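# Move four cartons flat onto the low platform

## Task

Get all four cartons lying flat on the low platform, none resting on another and none sticking out past a platform edge, each with the same face pointing up as when the scene began; they must stay there without the robot supporting them, and at the end both cups must release and the arms must pull away.

## Robot and tools

Robot: two xArm6 arms, left_arm and right_arm, each ending in a vacuum suction cup rather than fingers. Bases sit at (-0.037, +0.350, 0) for left_arm and (+0.033, -0.374, 0) for right_arm, both yawed slightly (quat_wxyz 0.997, 0, 0, -0.075).

Frames: every pose in results uses one scene frame. Its origin is on the table surface midway between the arms, +x points out over the table, +z up, and left_arm is on the +y side. The names left and right are labels only and do not match image sides. Each arm reports its cup point: the centre of the cup rim when nothing touches it. The cup opens along that point's +z axis. About 4 cm behind the rim the tool widens, with its body and wrist camera sticking out up to 9 cm sideways, so keep that clearance from boxes and the other arm. Reported positions can be slightly wrong, worse at long reach.

execute_actions takes "actions", a list holding at most one item, plus optional "pictures" (true or false; images come by default). An empty list just returns the current state. An item {"rows": [...], "steps": n} runs up to 15 control steps of 1/30 s each (15 if steps is omitted); each row drives one step and the final row repeats if rows run out. An item {"steps": n} with no rows is a wait of up to 300 steps, counted from the previous result, so your thinking time is included. A refused call moves nothing.

A row is one flat list of 14 numbers, each in [-1, 1], covering both arms even if one stays still: left dx, dy, dz, rx, ry, rz, suction, then right dx, dy, dz, rx, ry, rz, suction. The first six per arm are an offset, not a pose: they describe a target displacement expressed in that cup point's own axes, measured from its pose in the latest result that showed it (before any such result, or for later calls within one reply, from where the arm is when the action begins). Every row is measured from that same reference, not from the previous row. Scale: 1.0 equals 0.6 m for translation or 180 degrees for rotation; rx, ry, rz form a single rotation vector. So all zeros means return to the reference pose, not stay put. Suction: above 0.01 switches it on, 0.01 or less switches it off, and the setting persists; a 0 is an active off command, so repeat the current value to leave a cup unchanged.

move takes "target" (one 14-number row, same layout, same offset-from-last-shown-pose meaning and scale) and optional "speed" in m/s, 0.002 to 0.5, default 0.25 (rotation capped at twice that in rad/s). Both cup points travel straight lines that finish together in 0.5 to 10 s; longer paths are cut off at 10 s. Suction values are applied at the start. Paths ignore obstacles and the other arm, and the real hand may lag, wander or overshoot speed, especially with an almost straight arm. Its result adds a "move:" line naming the ending (done, off_target, moving, held, fault) and any limits (paced: the pose was clipped; held: a check blocked some steps, after which the arm may jump ahead quickly), plus each cup point's distance from its target.

wait takes "seconds" from 0 to 10 and commands nothing new. zoom_image takes "camera" (cam_head_left, cam_head_right, cam_high, cam_low, cam_left_wrist, cam_right_wrist, all 672x504) and "region" [x0, y0, x1, y1] in pixels from the top-left, no larger than 504 by 504. read_manual returns only licence texts. finished_scene takes the current scene's number, ends it permanently and grades it; answering without any tool call ends the whole run.

Control details: each step, the commanded pose is limited to within 70 mm and 16 degrees of the measured pose, and the solver favours position over orientation. After an action ends, an arm only continues to its last clipped pose, so far targets need follow-up commands; check the pose in the result. The simulation keeps running while you think. A result with nothing pending shows a "Hand target" line per arm. "pose unreachable" means a clearance check altered or blocked that arm's command; HELD marks steps where your row was not fully sent.

Result lines: per arm, position in metres, quaternion wxyz, linear and angular velocities; suction_measured (near 0 without a seal, 0.83 or more on an airtight face, lower with leaks) and part_present (turns 1 at 0.50, back to 0 below 0.45).

Gripping: press the 36 mm rim flat onto a smooth, flat carton face with full contact all round; edges, seams or holes under the rim leak. Under vacuum the cup compresses, so the object sits up to about 12 mm nearer the tool, and vacuum can lift an object even without moving. To release, set the carton down on its support first, then turn suction off; contact may persist until the tool is 15 mm away. If the cup grips the table it pins the tool; switch suction off.

Hazards: approach contacts slowly, since fast moves and targets far past contact push hard. Torque at a joint's limit (waist and shoulder 45, elbow and forearm roll 27, wrist pitch and wrist roll 18 N m) stops that arm, backs it off and freezes it 10 s. Holding loads heats motors: a MOTOR HOT warning appears from 65 °C, and at 80 °C the arm is braked until cool. Never let the arms collide or press together, do not drop cartons or knock anything off the table, and expect occasional small pushes on loose objects.

Each tool is called as name(argument=value, ...) on one line, values as JSON.

## Session

I'll start by looking at the scene.

execute_actions(actions=[])

Scene clock: 0.00 s of 9600.00 s.
left_arm: end_effector_position=(+0.3580, +0.2912, +0.2429) suction_measured=0.00 part_present=0 end_effector_quat_wxyz=(-0.001, -0.185, +0.983, +0.001) end_effector_velocity=(+0.000, -0.000, +0.000) end_effector_angular_velocity=(-0.001, +0.000, +0.000) | right_arm: end_effector_position=(+0.4298, -0.4323, +0.2440) suction_measured=0.00 part_present=0 end_effector_quat_wxyz=(+0.002, +0.328, +0.945, -0.001) end_effector_velocity=(+0.000, -0.000, +0.000) end_effector_angular_velocity=(-0.001, -0.001, +0.001)
Joint positions: left_arm=[ 0.002 -0.265 -0.928  0.001  1.196  1.835] | right_arm=[ 0.003 -0.264 -0.93  -0.002  1.191  2.88 ]
Joint velocities: left_arm=[ 0.     0.    -0.    -0.001  0.    -0.   ] | right_arm=[ 0.001  0.    -0.    -0.001 -0.001 -0.   ]
Motor temperatures (°C, as the motors report them): left_arm=[33 36 36 31 33 36] | right_arm=[38 30 29 31 35 31]
Hand target (left_arm): +0.358, +0.291, +0.243; -0.001, -0.185, +0.983, +0.001
Hand target (right_arm): +0.430, -0.432, +0.244; +0.002, +0.328, +0.945, -0.001

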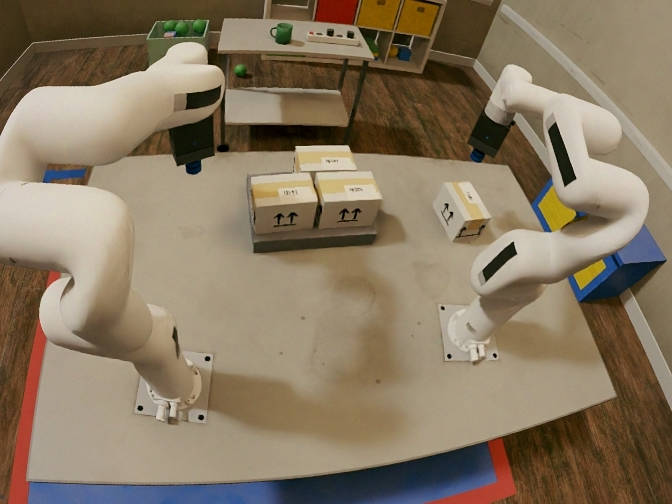

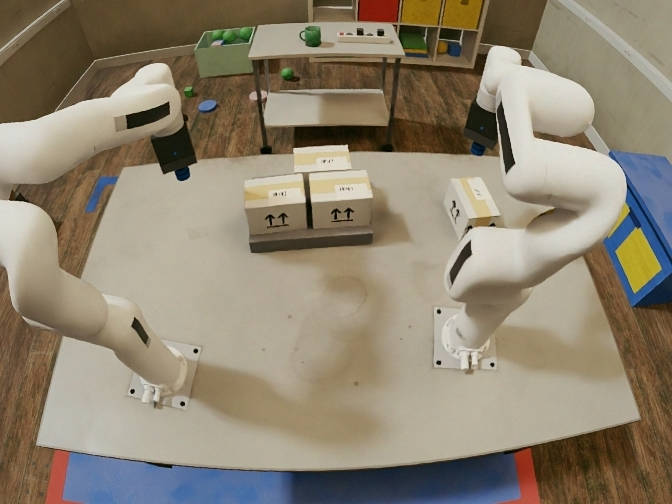

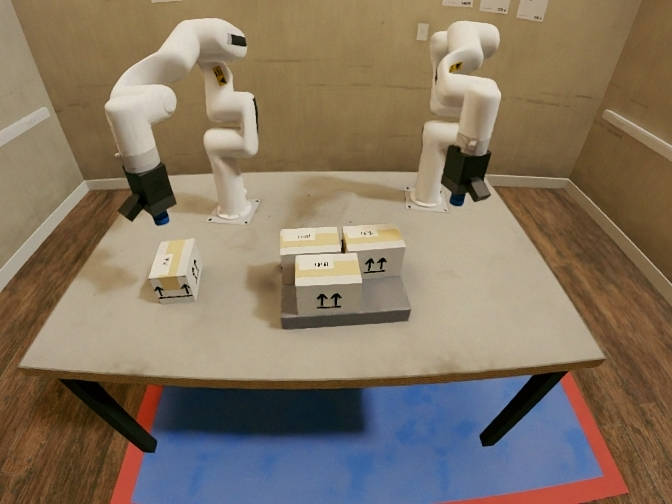

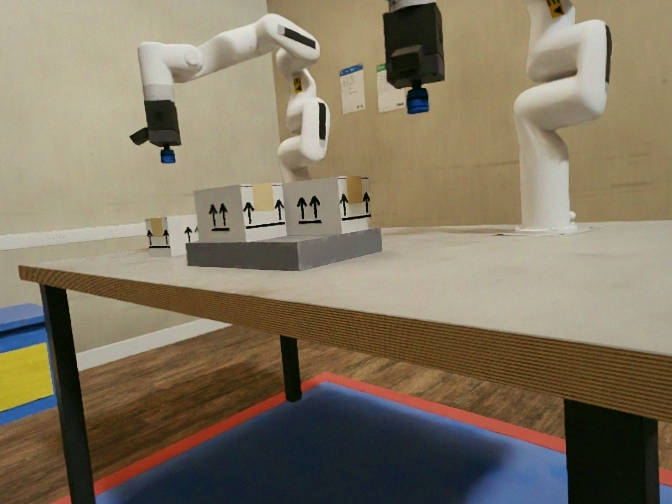

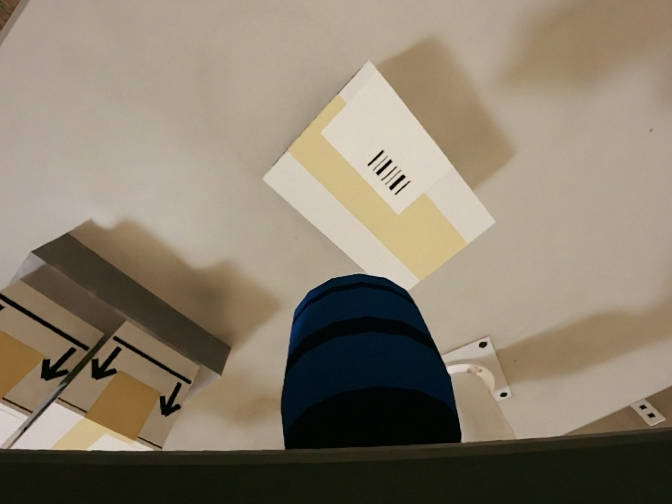

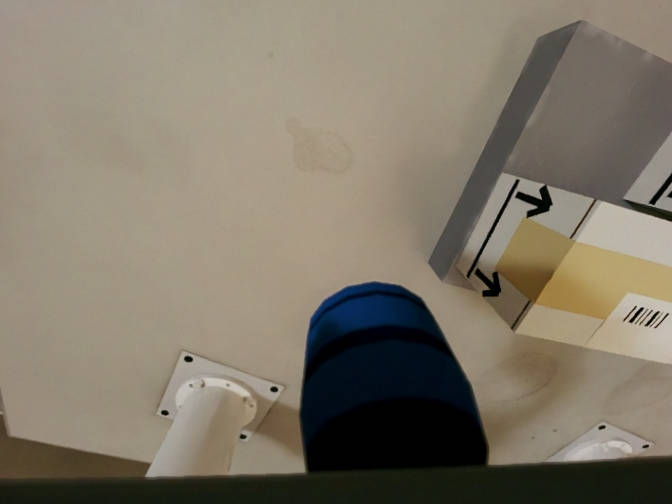

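zoom_image(camera="cam_high", region=[130, 200, 430, 350])

zoom_image(camera="cam_head_right", region=[230, 130, 400, 260])

zoom_image(camera="cam_head_left", region=[230, 130, 400, 260])

zoom_image(camera="cam_low", region=[130, 160, 400, 290])

Region (130, 200, 430, 350) of cam_high's 672x504 image, scaled by 1.680, with more detail than that image has.

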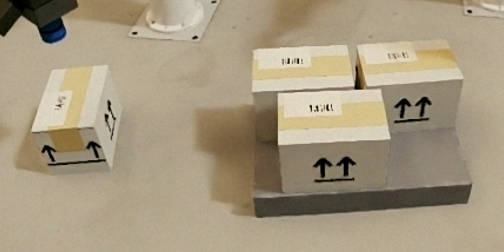

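Region (230, 130, 400, 260) of cam_head_right's 672x504 image, scaled by 2.965, with more detail than that image has; it fills the top 385 rows of this view, and the rest is white.

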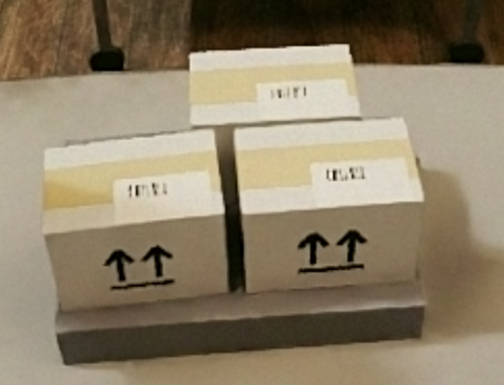

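Region (230, 130, 400, 260) of cam_head_left's 672x504 image, scaled by 2.965, with more detail than that image has; it fills the top 385 rows of this view, and the rest is white.

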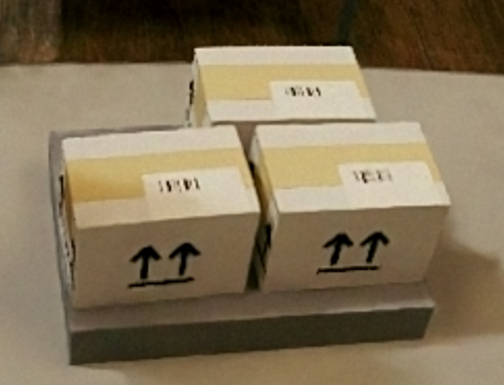

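Region (130, 160, 400, 290) of cam_low's 672x504 image, scaled by 1.867, with more detail than that image has; it fills the top 243 rows of this view, and the rest is white.

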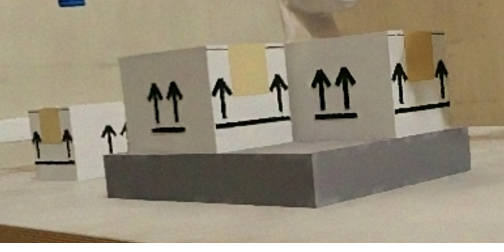

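zoom_image(camera="cam_high", region=[270, 215, 420, 340])

zoom_image(camera="cam_high", region=[135, 225, 225, 315])

zoom_image(camera="cam_left_wrist", region=[200, 40, 560, 320])

Region (270, 215, 420, 340) of cam_high's 672x504 image, scaled by 3.360, with more detail than that image has.

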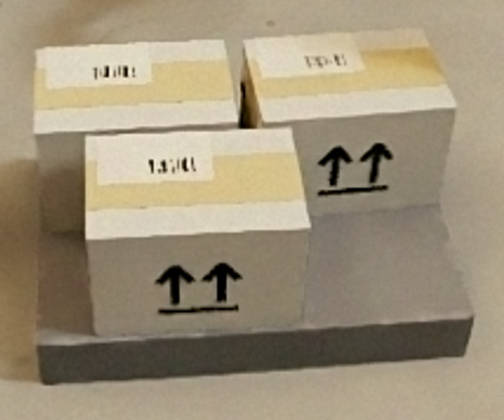

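Region (135, 225, 225, 315) of cam_high's 672x504 image, scaled by 5.600, with more detail than that image has.

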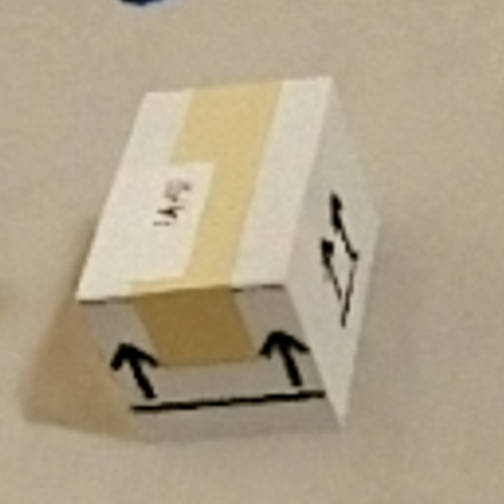

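Region (200, 40, 560, 320) of cam_left_wrist's 672x504 image, scaled by 1.400, with more detail than that image has.

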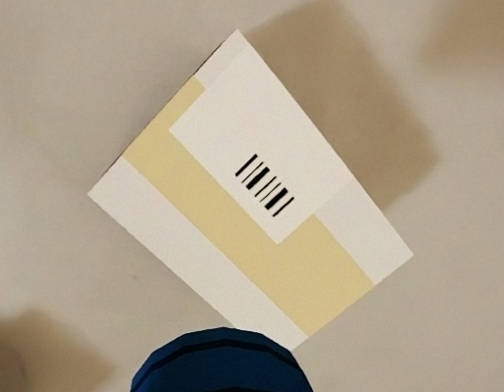

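zoom_image(camera="cam_left_wrist", region=[0, 210, 280, 460])

zoom_image(camera="cam_right_wrist", region=[400, 0, 672, 380])

Region (0, 210, 280, 460) of cam_left_wrist's 672x504 image, scaled by 1.800, with more detail than that image has; it fills the top 450 rows of this view, and the rest is white.

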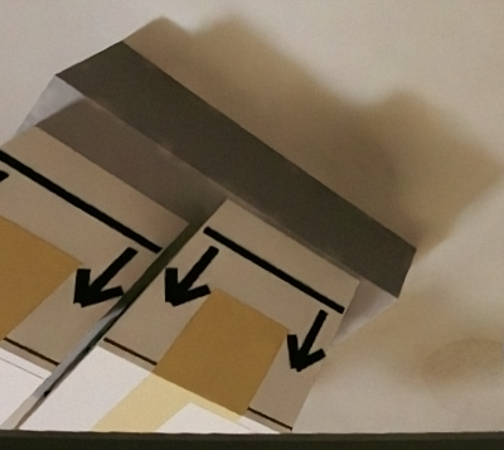

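Region (400, 0, 672, 380) of cam_right_wrist's 672x504 image, scaled by 1.326, with more detail than that image has; it fills the left 361 columns of this view, and the rest is white.

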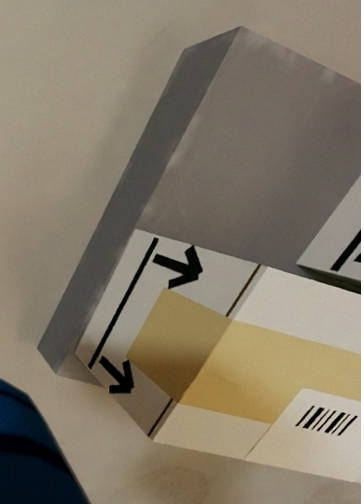

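zoom_image(camera="cam_right_wrist", region=[420, 140, 560, 300])

zoom_image(camera="cam_left_wrist", region=[90, 290, 250, 410])

Region (420, 140, 560, 300) of cam_right_wrist's 672x504 image, scaled by 3.150, with more detail than that image has; it fills the left 441 columns of this view, and the rest is white.

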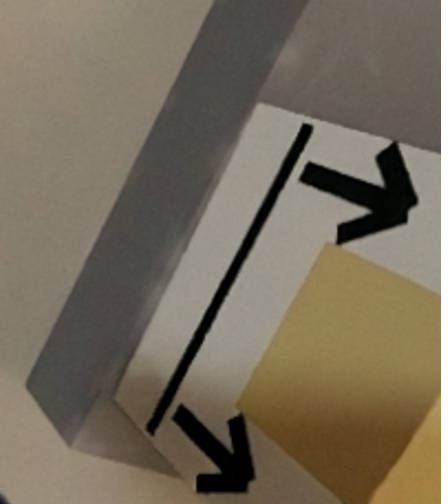

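Region (90, 290, 250, 410) of cam_left_wrist's 672x504 image, scaled by 3.150, with more detail than that image has; it fills the top 378 rows of this view, and the rest is white.

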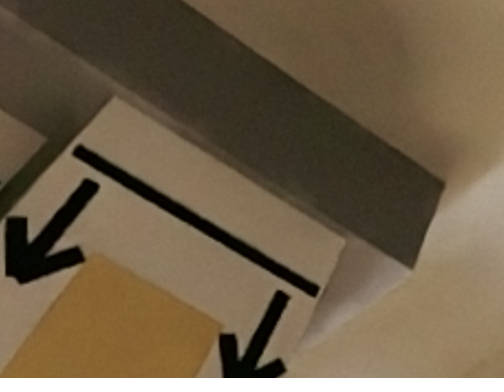

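move(target=[-0.02288, -0.59699, 0.06317, 0, 0, 0.0972, 0, 0.00765, -0.06592, 0.14, 0, 0, 0.252, 0], speed=0.25)

Scene clock: 122.23 s of 9600.00 s.
left_arm: end_effector_position=(+0.5023, -0.0366, +0.2050) suction_measured=0.00 part_present=0 end_effector_quat_wxyz=(-0.000, -0.034, +0.999, +0.001) end_effector_velocity=(-0.000, -0.001, -0.000) end_effector_angular_velocity=(+0.009, +0.013, -0.000) | right_arm: end_effector_position=(+0.4017, -0.4605, +0.1600) suction_measured=0.00 part_present=0 end_effector_quat_wxyz=(+0.002, +0.667, +0.745, +0.000) end_effector_velocity=(-0.000, -0.000, -0.000) end_effector_angular_velocity=(-0.000, +0.000, -0.000)
Joint positions: left_arm=[-0.472  0.78  -2.219  0.001  1.44   1.666] | right_arm=[-0.081 -0.258 -0.687 -0.002  0.941  3.586]
Joint velocities: left_arm=[-0.001  0.034 -0.06  -0.     0.042 -0.001] | right_arm=[ 0.     0.     0.001 -0.001 -0.001  0.001]
Motor temperatures (°C, as the motors report them): left_arm=[33 37 40 31 34 36] | right_arm=[38 30 33 31 35 31]
Hand target (left_arm): +0.502, -0.037, +0.205; -0.001, -0.034, +0.999, +0.001
Hand target (right_arm): +0.402, -0.461, +0.160; +0.002, +0.667, +0.745, +0.000
Off the commanded pose (left_arm): 0.002 m, 0 deg.
Off the commanded pose (right_arm): 0.000 m, 0 deg.
After step 90, 117.00 s passed at rest.
move: done
camera_calibration (this result's frames):
cam_left_wrist: T_world_to_cam=[[0.0636951, -0.997756, 0.0206254, -0.0595643], [-0.906239, -0.0491727, 0.419897, 0.394018], [-0.41794, -0.0454369, -0.907337, 0.469968], [0, 0, 0, 1]] pos_world=[0.557287, -0.0187018, 0.262202]
cam_right_wrist: T_world_to_cam=[[-0.992964, -0.112848, 0.0358833, 0.344055], [-0.0852226, 0.891415, 0.445102, 0.396961], [-0.082216, 0.438913, -0.89476, 0.455798], [0, 0, 0, 1]] pos_world=[0.412938, -0.515087, 0.218796]

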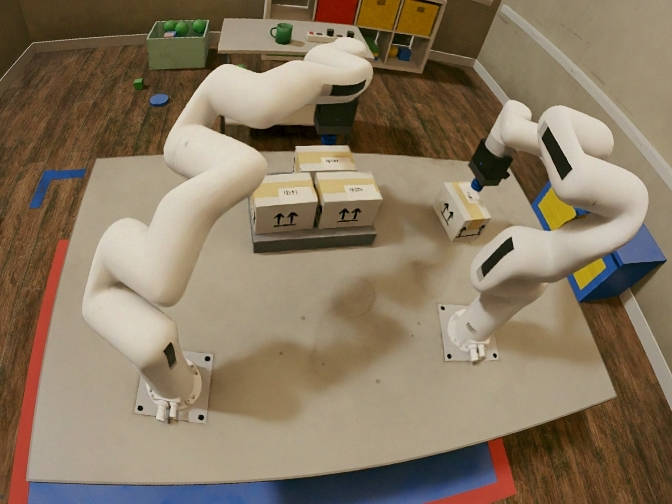

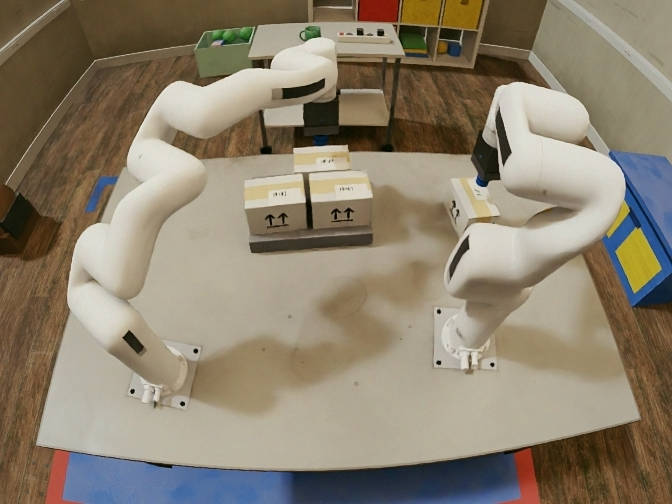

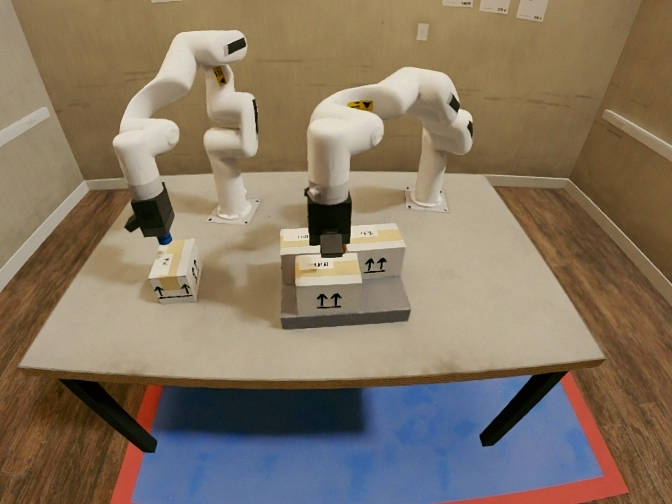

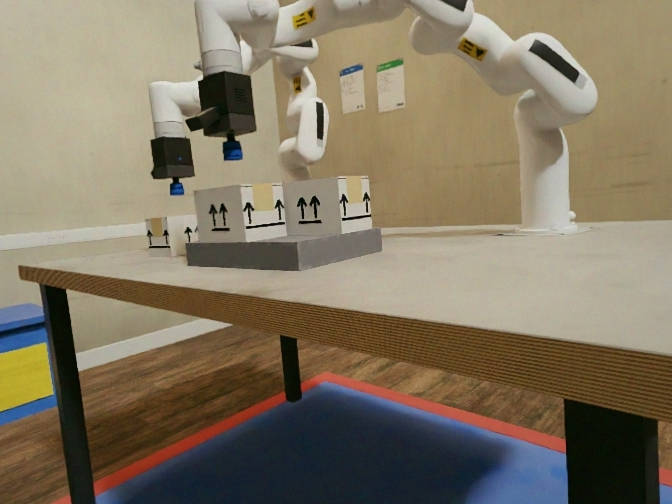

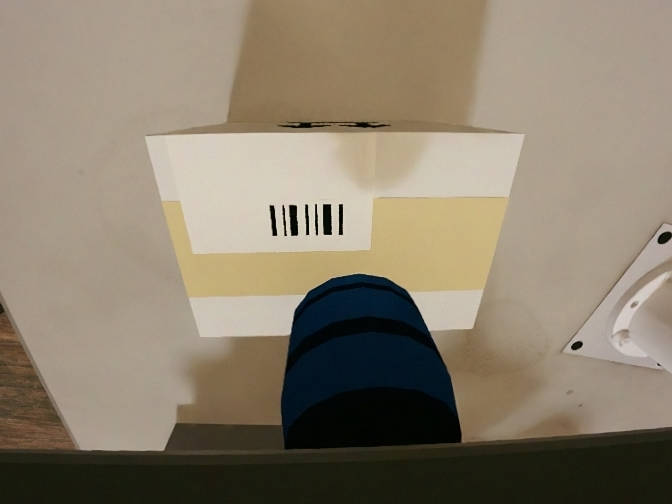

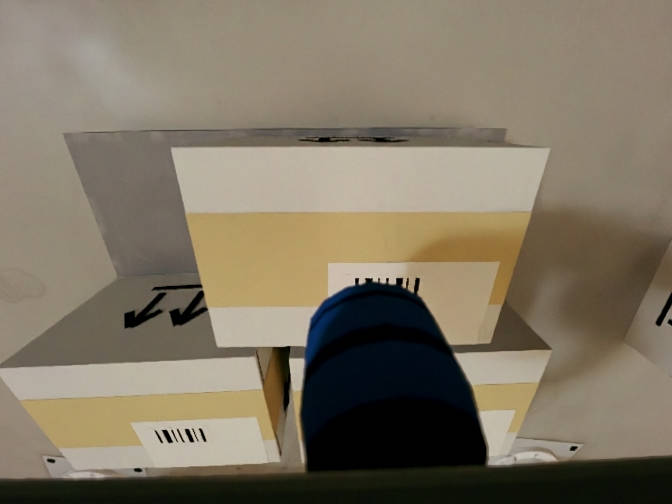

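zoom_image(camera="cam_left_wrist", region=[130, 110, 540, 350])

zoom_image(camera="cam_right_wrist", region=[50, 110, 554, 380])

Region (130, 110, 540, 350) of cam_left_wrist's 672x504 image, scaled by 1.229, with more detail than that image has; it fills the top 295 rows of this view, and the rest is white.

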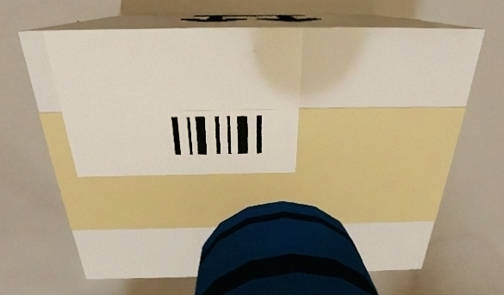

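Region (50, 110, 554, 380) of cam_right_wrist's 672x504 image, scaled by 1.000; it fills the top 270 rows of this view, and the rest is white.

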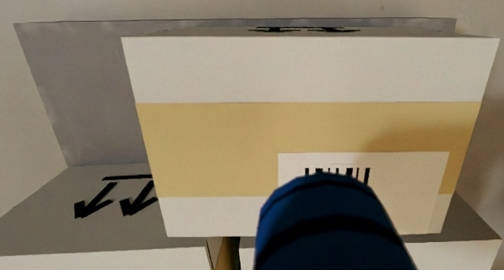

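zoom_image(camera="cam_left_wrist", region=[260, 260, 480, 460])

zoom_image(camera="cam_right_wrist", region=[280, 270, 500, 480])

Region (260, 260, 480, 460) of cam_left_wrist's 672x504 image, scaled by 2.291, with more detail than that image has; it fills the top 458 rows of this view, and the rest is white.

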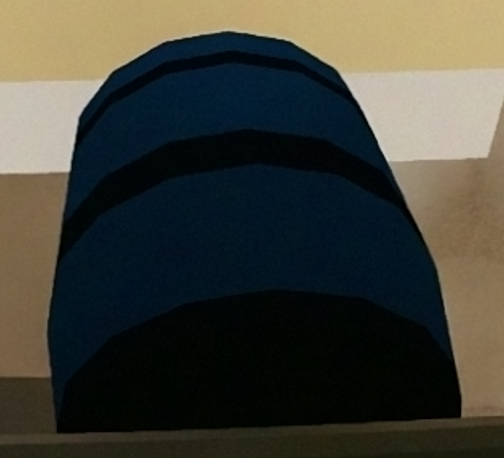

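Region (280, 270, 500, 480) of cam_right_wrist's 672x504 image, scaled by 2.291, with more detail than that image has; it fills the top 481 rows of this view, and the rest is white.

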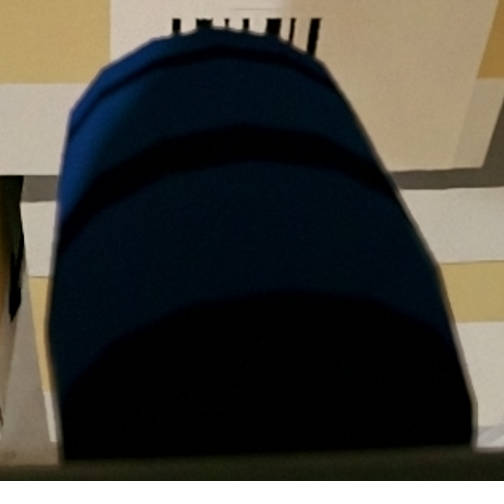

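zoom_image(camera="cam_right_wrist", region=[50, 115, 310, 375])

zoom_image(camera="cam_right_wrist", region=[310, 115, 570, 375])

Region (50, 115, 310, 375) of cam_right_wrist's 672x504 image, scaled by 1.938, with more detail than that image has.

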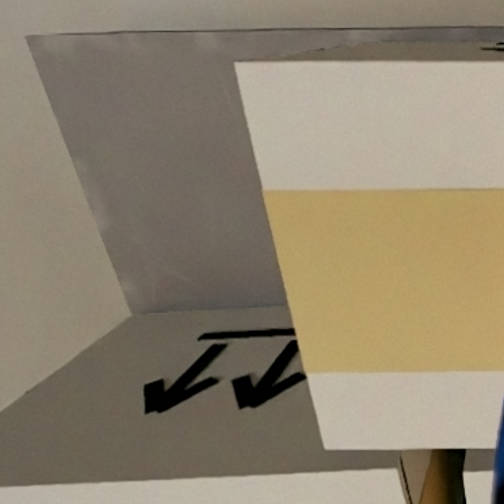

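Region (310, 115, 570, 375) of cam_right_wrist's 672x504 image, scaled by 1.938, with more detail than that image has.

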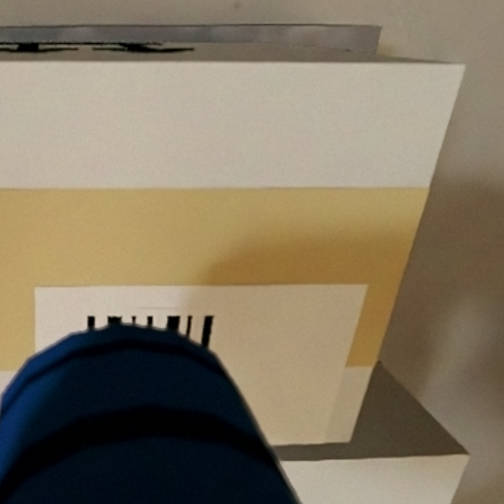

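move(target=[0.00544, -0.00631, 0.10333, 0, 0, 0, 1, 0.00495, 0.00373, 0.10333, 0, 0, 0, 1], speed=0.07)

Scene clock: 243.60 s of 9600.00 s.
left_arm: end_effector_position=(+0.4993, -0.0406, +0.1429) suction_measured=1.00 part_present=1 end_effector_quat_wxyz=(-0.000, -0.034, +0.999, +0.001) end_effector_velocity=(-0.001, +0.000, -0.003) end_effector_angular_velocity=(+0.003, +0.005, -0.003) | right_arm: end_effector_position=(+0.4036, -0.4572, +0.0979) suction_measured=0.99 part_present=1 end_effector_quat_wxyz=(+0.002, +0.667, +0.745, +0.000) end_effector_velocity=(-0.000, -0.001, -0.000) end_effector_angular_velocity=(+0.000, -0.001, -0.001)
Joint positions: left_arm=[-0.479  0.78  -2.04   0.001  1.263  1.658] | right_arm=[-0.072 -0.134 -0.606 -0.002  0.738  3.596]
Joint velocities: left_arm=[-0.     0.002  0.003 -0.001  0.001  0.003] | right_arm=[-0.001  0.     0.001  0.    -0.002 -0.   ]
Motor temperatures (°C, as the motors report them): left_arm=[33 38 40 31 34 36] | right_arm=[38 30 34 31 35 31]
Hand target (left_arm): +0.499, -0.041, +0.143; -0.000, -0.034, +0.999, +0.001
Hand target (right_arm): +0.404, -0.457, +0.098; +0.002, +0.667, +0.745, +0.000
Off the commanded pose (left_arm): 0.000 m, 0 deg.
Off the commanded pose (right_arm): 0.000 m, 0 deg.
After step 90, 117.00 s passed at rest.
move: done
camera_calibration (this result's frames):
cam_left_wrist: T_world_to_cam=[[0.0634903, -0.997772, 0.0205147, -0.0619641], [-0.906172, -0.049025, 0.420059, 0.4171], [-0.418117, -0.0452595, -0.907265, 0.412299], [0, 0, 0, 1]] pos_world=[0.554288, -0.0227172, 0.200129]
cam_right_wrist: T_world_to_cam=[[-0.99293, -0.113139, 0.035903, 0.348408], [-0.0854493, 0.891256, 0.445377, 0.42181], [-0.0823882, 0.439161, -0.894623, 0.399144], [0, 0, 0, 1]] pos_world=[0.414873, -0.51181, 0.15671]

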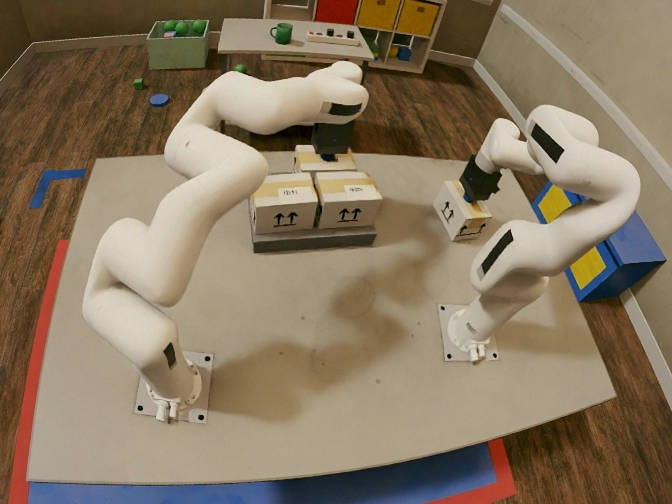

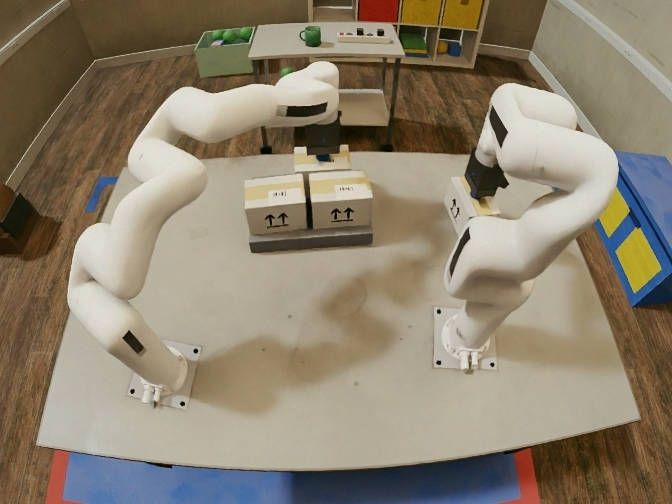

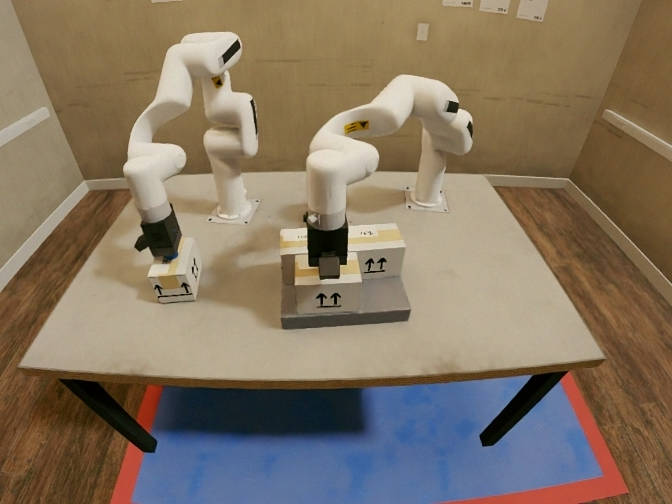

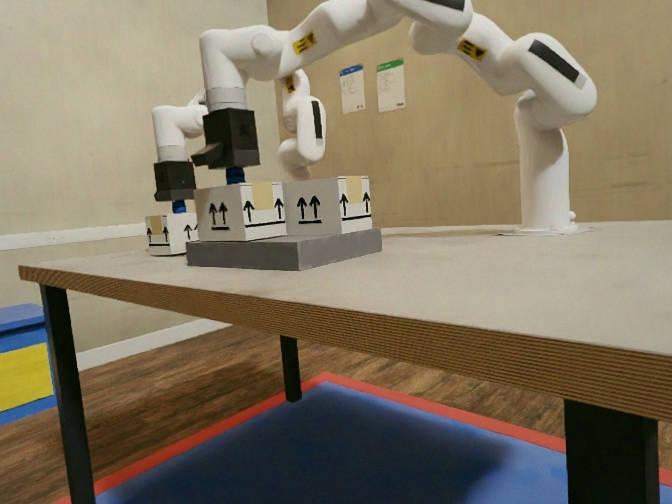

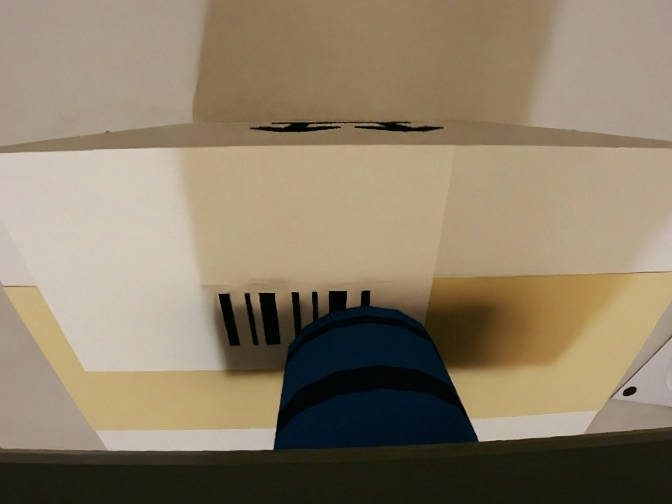

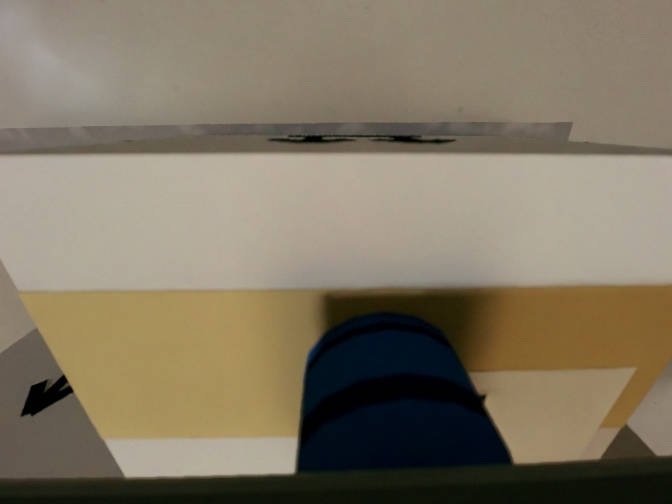

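zoom_image(camera="cam_low", region=[135, 160, 315, 280])

zoom_image(camera="cam_right_wrist", region=[100, 110, 600, 170])

Region (135, 160, 315, 280) of cam_low's 672x504 image, scaled by 2.800, with more detail than that image has.

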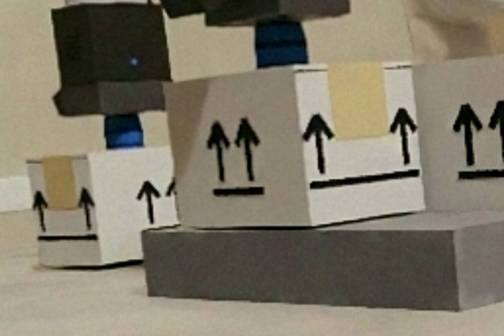

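Region (100, 110, 600, 170) of cam_right_wrist's 672x504 image, scaled by 1.008, with more detail than that image has; it fills the top 60 rows of this view, and the rest is white.

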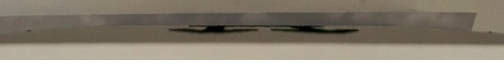

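move(target=[0.00442, 0.20243, -0.01667, 0, 0, -0.0033, 1, 0.29895, 0.24843, -0.09517, 0, 0, -0.4845, 1], speed=0.3)

Scene clock: 307.03 s of 9600.00 s.
left_arm: end_effector_position=(+0.4880, +0.0802, +0.1528) suction_measured=1.00 part_present=1 end_effector_quat_wxyz=(-0.001, -0.039, +0.999, +0.001) end_effector_velocity=(+0.000, +0.001, +0.000) end_effector_angular_velocity=(-0.000, -0.000, +0.003) | right_arm: end_effector_position=(+0.5320, -0.2624, +0.1548) suction_measured=1.00 part_present=1 end_effector_quat_wxyz=(+0.002, -0.031, +1.000, -0.001) end_effector_velocity=(+0.001, +0.001, +0.002) end_effector_angular_velocity=(+0.001, -0.002, +0.006)
Joint positions: left_arm=[-0.324  0.461 -1.559  0.001  1.1    1.803] | right_arm=[ 0.369  0.189 -1.177 -0.002  0.985  2.516]
Joint velocities: left_arm=[ 0.001 -0.001  0.002 -0.    -0.001 -0.002] | right_arm=[ 0.001  0.001 -0.007  0.001  0.004 -0.006]
Motor temperatures (°C, as the motors report them): left_arm=[33 39 42 31 34 36] | right_arm=[38 30 34 31 35 31]
Hand target (left_arm): +0.488, +0.080, +0.153; -0.001, -0.039, +0.999, +0.001
Hand target (right_arm): +0.532, -0.262, +0.155; +0.002, -0.031, +1.000, -0.000
Off the commanded pose (left_arm): 0.001 m, 0 deg.
Off the commanded pose (right_arm): 0.000 m, 0 deg.
After step 90, 57.43 s passed at rest.
move: done
camera_calibration (this result's frames):
cam_left_wrist: T_world_to_cam=[[0.0734751, -0.997079, 0.0208555, 0.0540501], [-0.905412, -0.0579233, 0.420563, 0.408825], [-0.418127, -0.0497838, -0.907023, 0.422318], [0, 0, 0, 1]] pos_world=[0.542767, 0.0985974, 0.209988]
cam_right_wrist: T_world_to_cam=[[0.0635215, -0.997187, 0.0397839, -0.298706], [-0.894898, -0.0392702, 0.44454, 0.420456], [-0.441727, -0.0638404, -0.894875, 0.43424], [0, 0, 0, 1]] pos_world=[0.587055, -0.253632, 0.213565]

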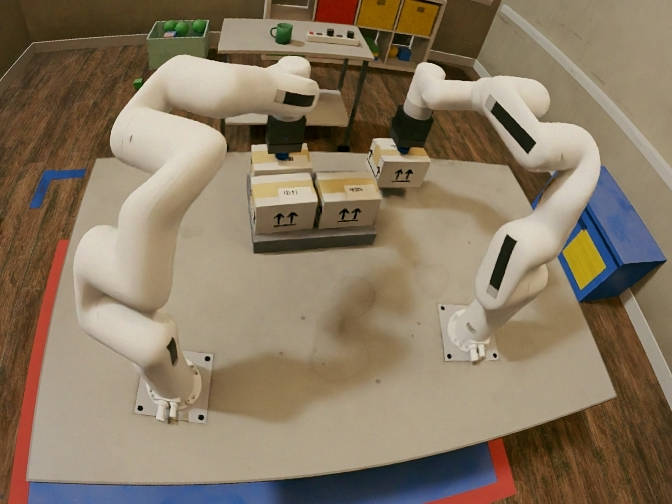

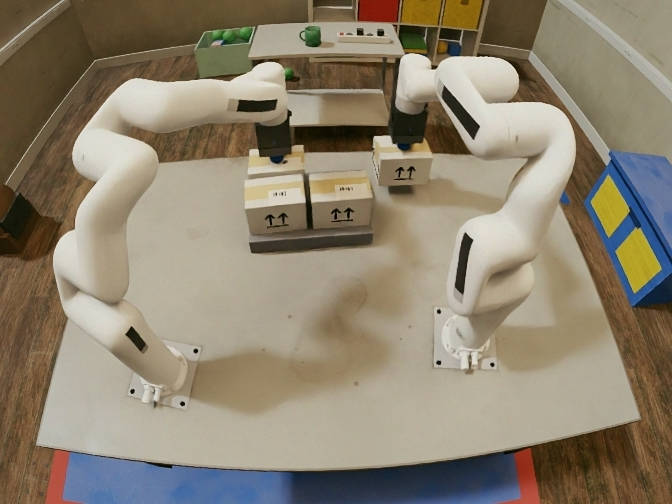

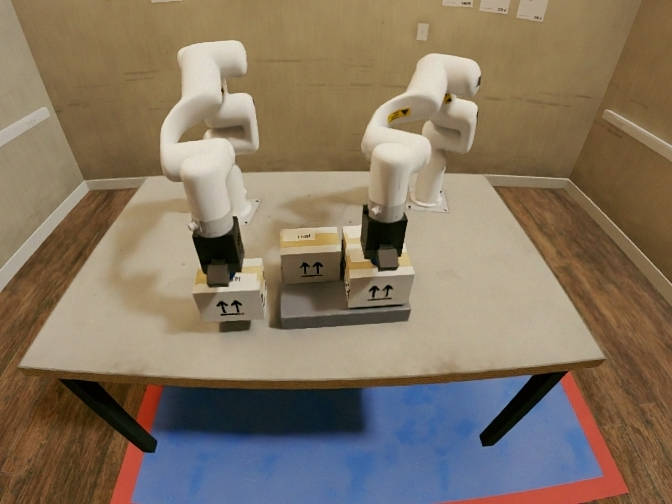

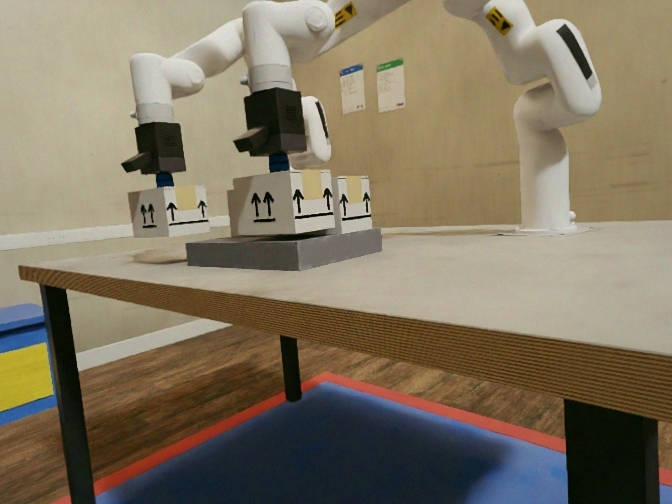

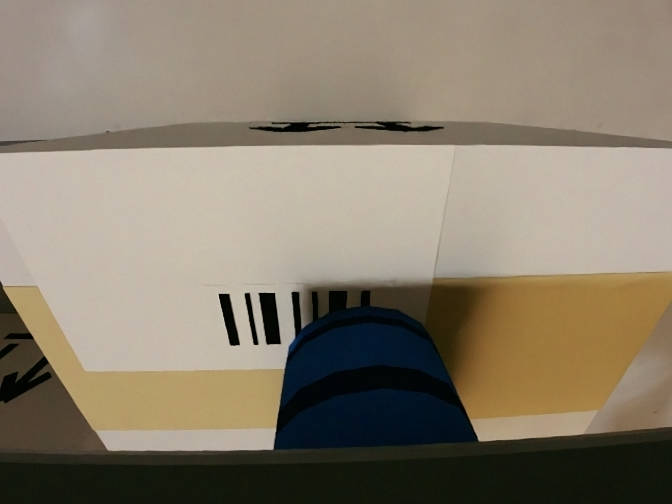

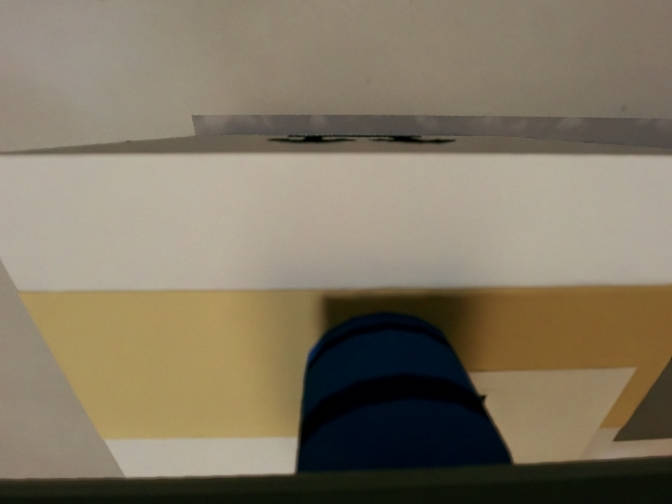

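zoom_image(camera="cam_right_wrist", region=[120, 100, 320, 165])

zoom_image(camera="cam_right_wrist", region=[400, 100, 600, 165])

zoom_image(camera="cam_low", region=[180, 160, 400, 280])

Region (120, 100, 320, 165) of cam_right_wrist's 672x504 image, scaled by 2.520, with more detail than that image has; it fills the top 164 rows of this view, and the rest is white.

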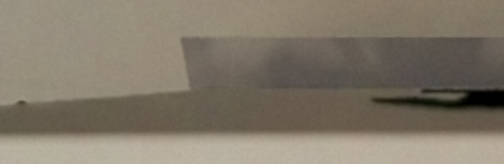

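Region (400, 100, 600, 165) of cam_right_wrist's 672x504 image, scaled by 2.520, with more detail than that image has; it fills the top 164 rows of this view, and the rest is white.

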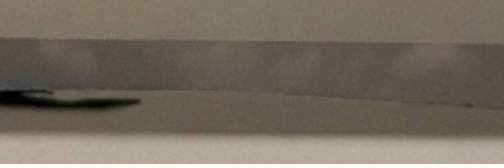

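Region (180, 160, 400, 280) of cam_low's 672x504 image, scaled by 2.291, with more detail than that image has; it fills the top 275 rows of this view, and the rest is white.

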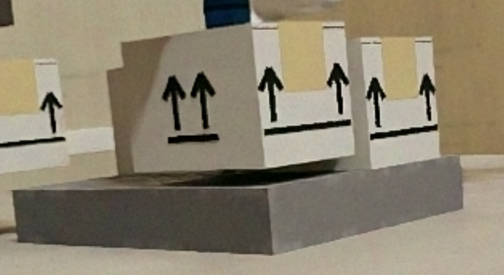

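move(target=[-0.00417, 0.0025, 0.023, 0, 0, 0, 1, 0, 0.18333, 0, 0, 0, 0, 1], speed=0.15)

Scene clock: 355.60 s of 9600.00 s.
left_arm: end_effector_position=(+0.4907, +0.0817, +0.1399) suction_measured=1.00 part_present=1 end_effector_quat_wxyz=(+0.000, -0.039, +0.999, +0.001) end_effector_velocity=(+0.000, -0.000, +0.000) end_effector_angular_velocity=(-0.002, -0.002, +0.001) | right_arm: end_effector_position=(+0.5255, -0.1528, +0.1547) suction_measured=1.00 part_present=1 end_effector_quat_wxyz=(+0.002, -0.030, +1.000, -0.000) end_effector_velocity=(+0.000, +0.002, +0.001) end_effector_angular_velocity=(+0.001, -0.001, -0.001)
Joint positions: left_arm=[-0.32   0.478 -1.547  0.001  1.069  1.808] | right_arm=[ 0.571  0.282 -1.303 -0.002  1.018  2.718]
Joint velocities: left_arm=[ 0.    -0.     0.    -0.001 -0.003 -0.   ] | right_arm=[ 0.003  0.002 -0.006  0.001  0.003  0.003]
Motor temperatures (°C, as the motors report them): left_arm=[33 39 42 31 34 36] | right_arm=[38 31 36 31 35 31]
Hand target (left_arm): +0.490, +0.082, +0.139; -0.001, -0.039, +0.999, +0.001
Hand target (right_arm): +0.525, -0.152, +0.155; +0.002, -0.031, +1.000, -0.000
Off the commanded pose (left_arm): 0.001 m, 0 deg.
Off the commanded pose (right_arm): 0.000 m, 0 deg.
After step 90, 44.43 s passed at rest.
move: done
camera_calibration (this result's frames):
cam_left_wrist: T_world_to_cam=[[0.073367, -0.997067, 0.0217911, 0.0554992], [-0.906053, -0.0575073, 0.419239, 0.417272], [-0.416756, -0.0505022, -0.907614, 0.411281], [0, 0, 0, 1]] pos_world=[0.545402, 0.100103, 0.197138]
cam_right_wrist: T_world_to_cam=[[0.0629042, -0.997251, 0.0391527, -0.188642], [-0.894939, -0.0390001, 0.44448, 0.418987], [-0.441731, -0.0629989, -0.894933, 0.438406], [0, 0, 0, 1]] pos_world=[0.580492, -0.144164, 0.213498]

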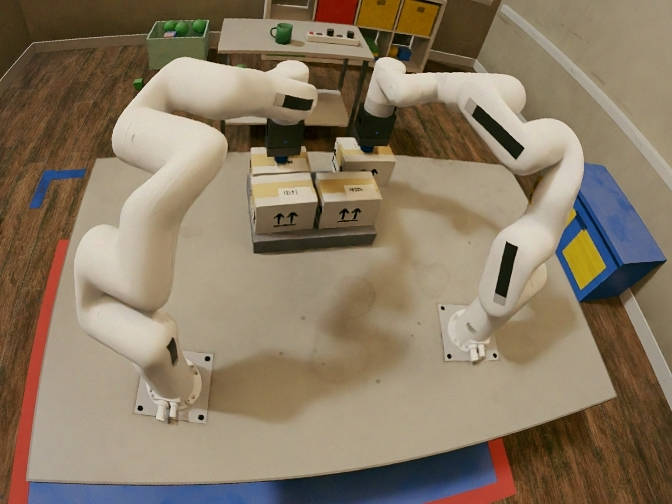

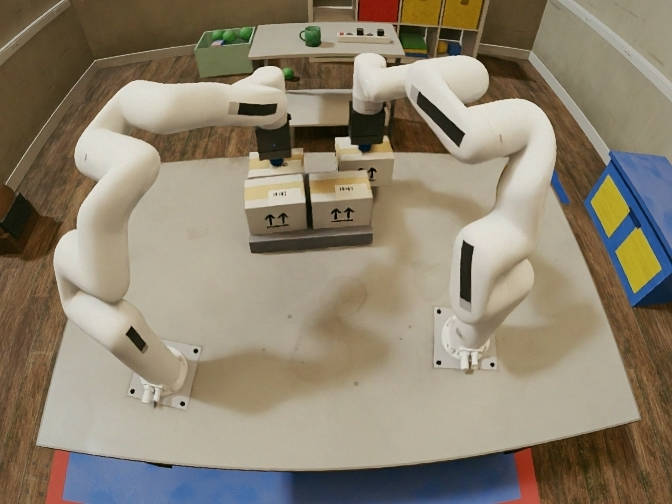

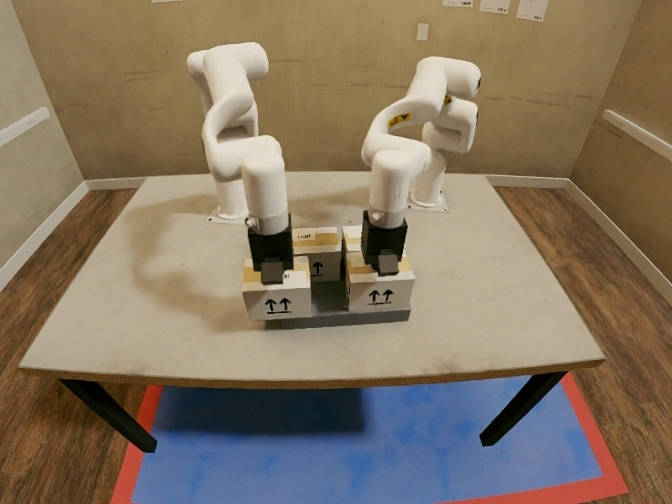

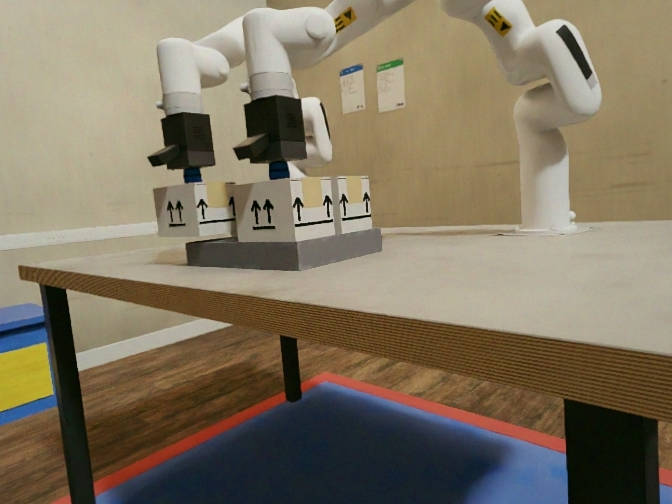

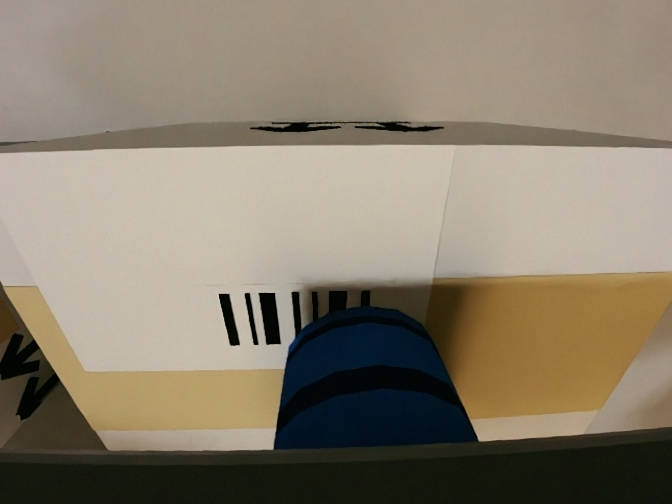

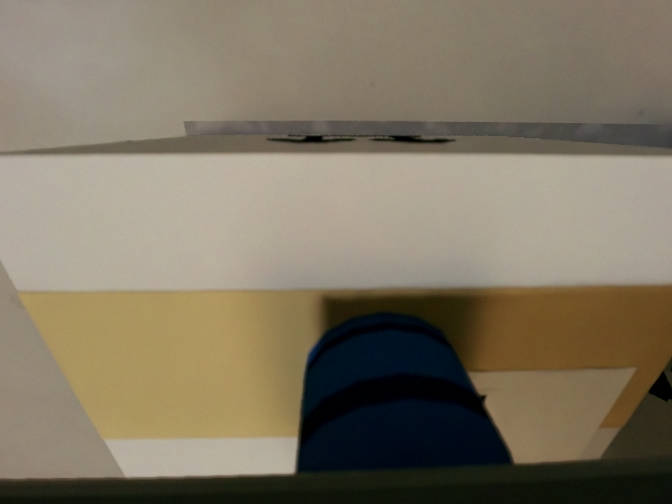

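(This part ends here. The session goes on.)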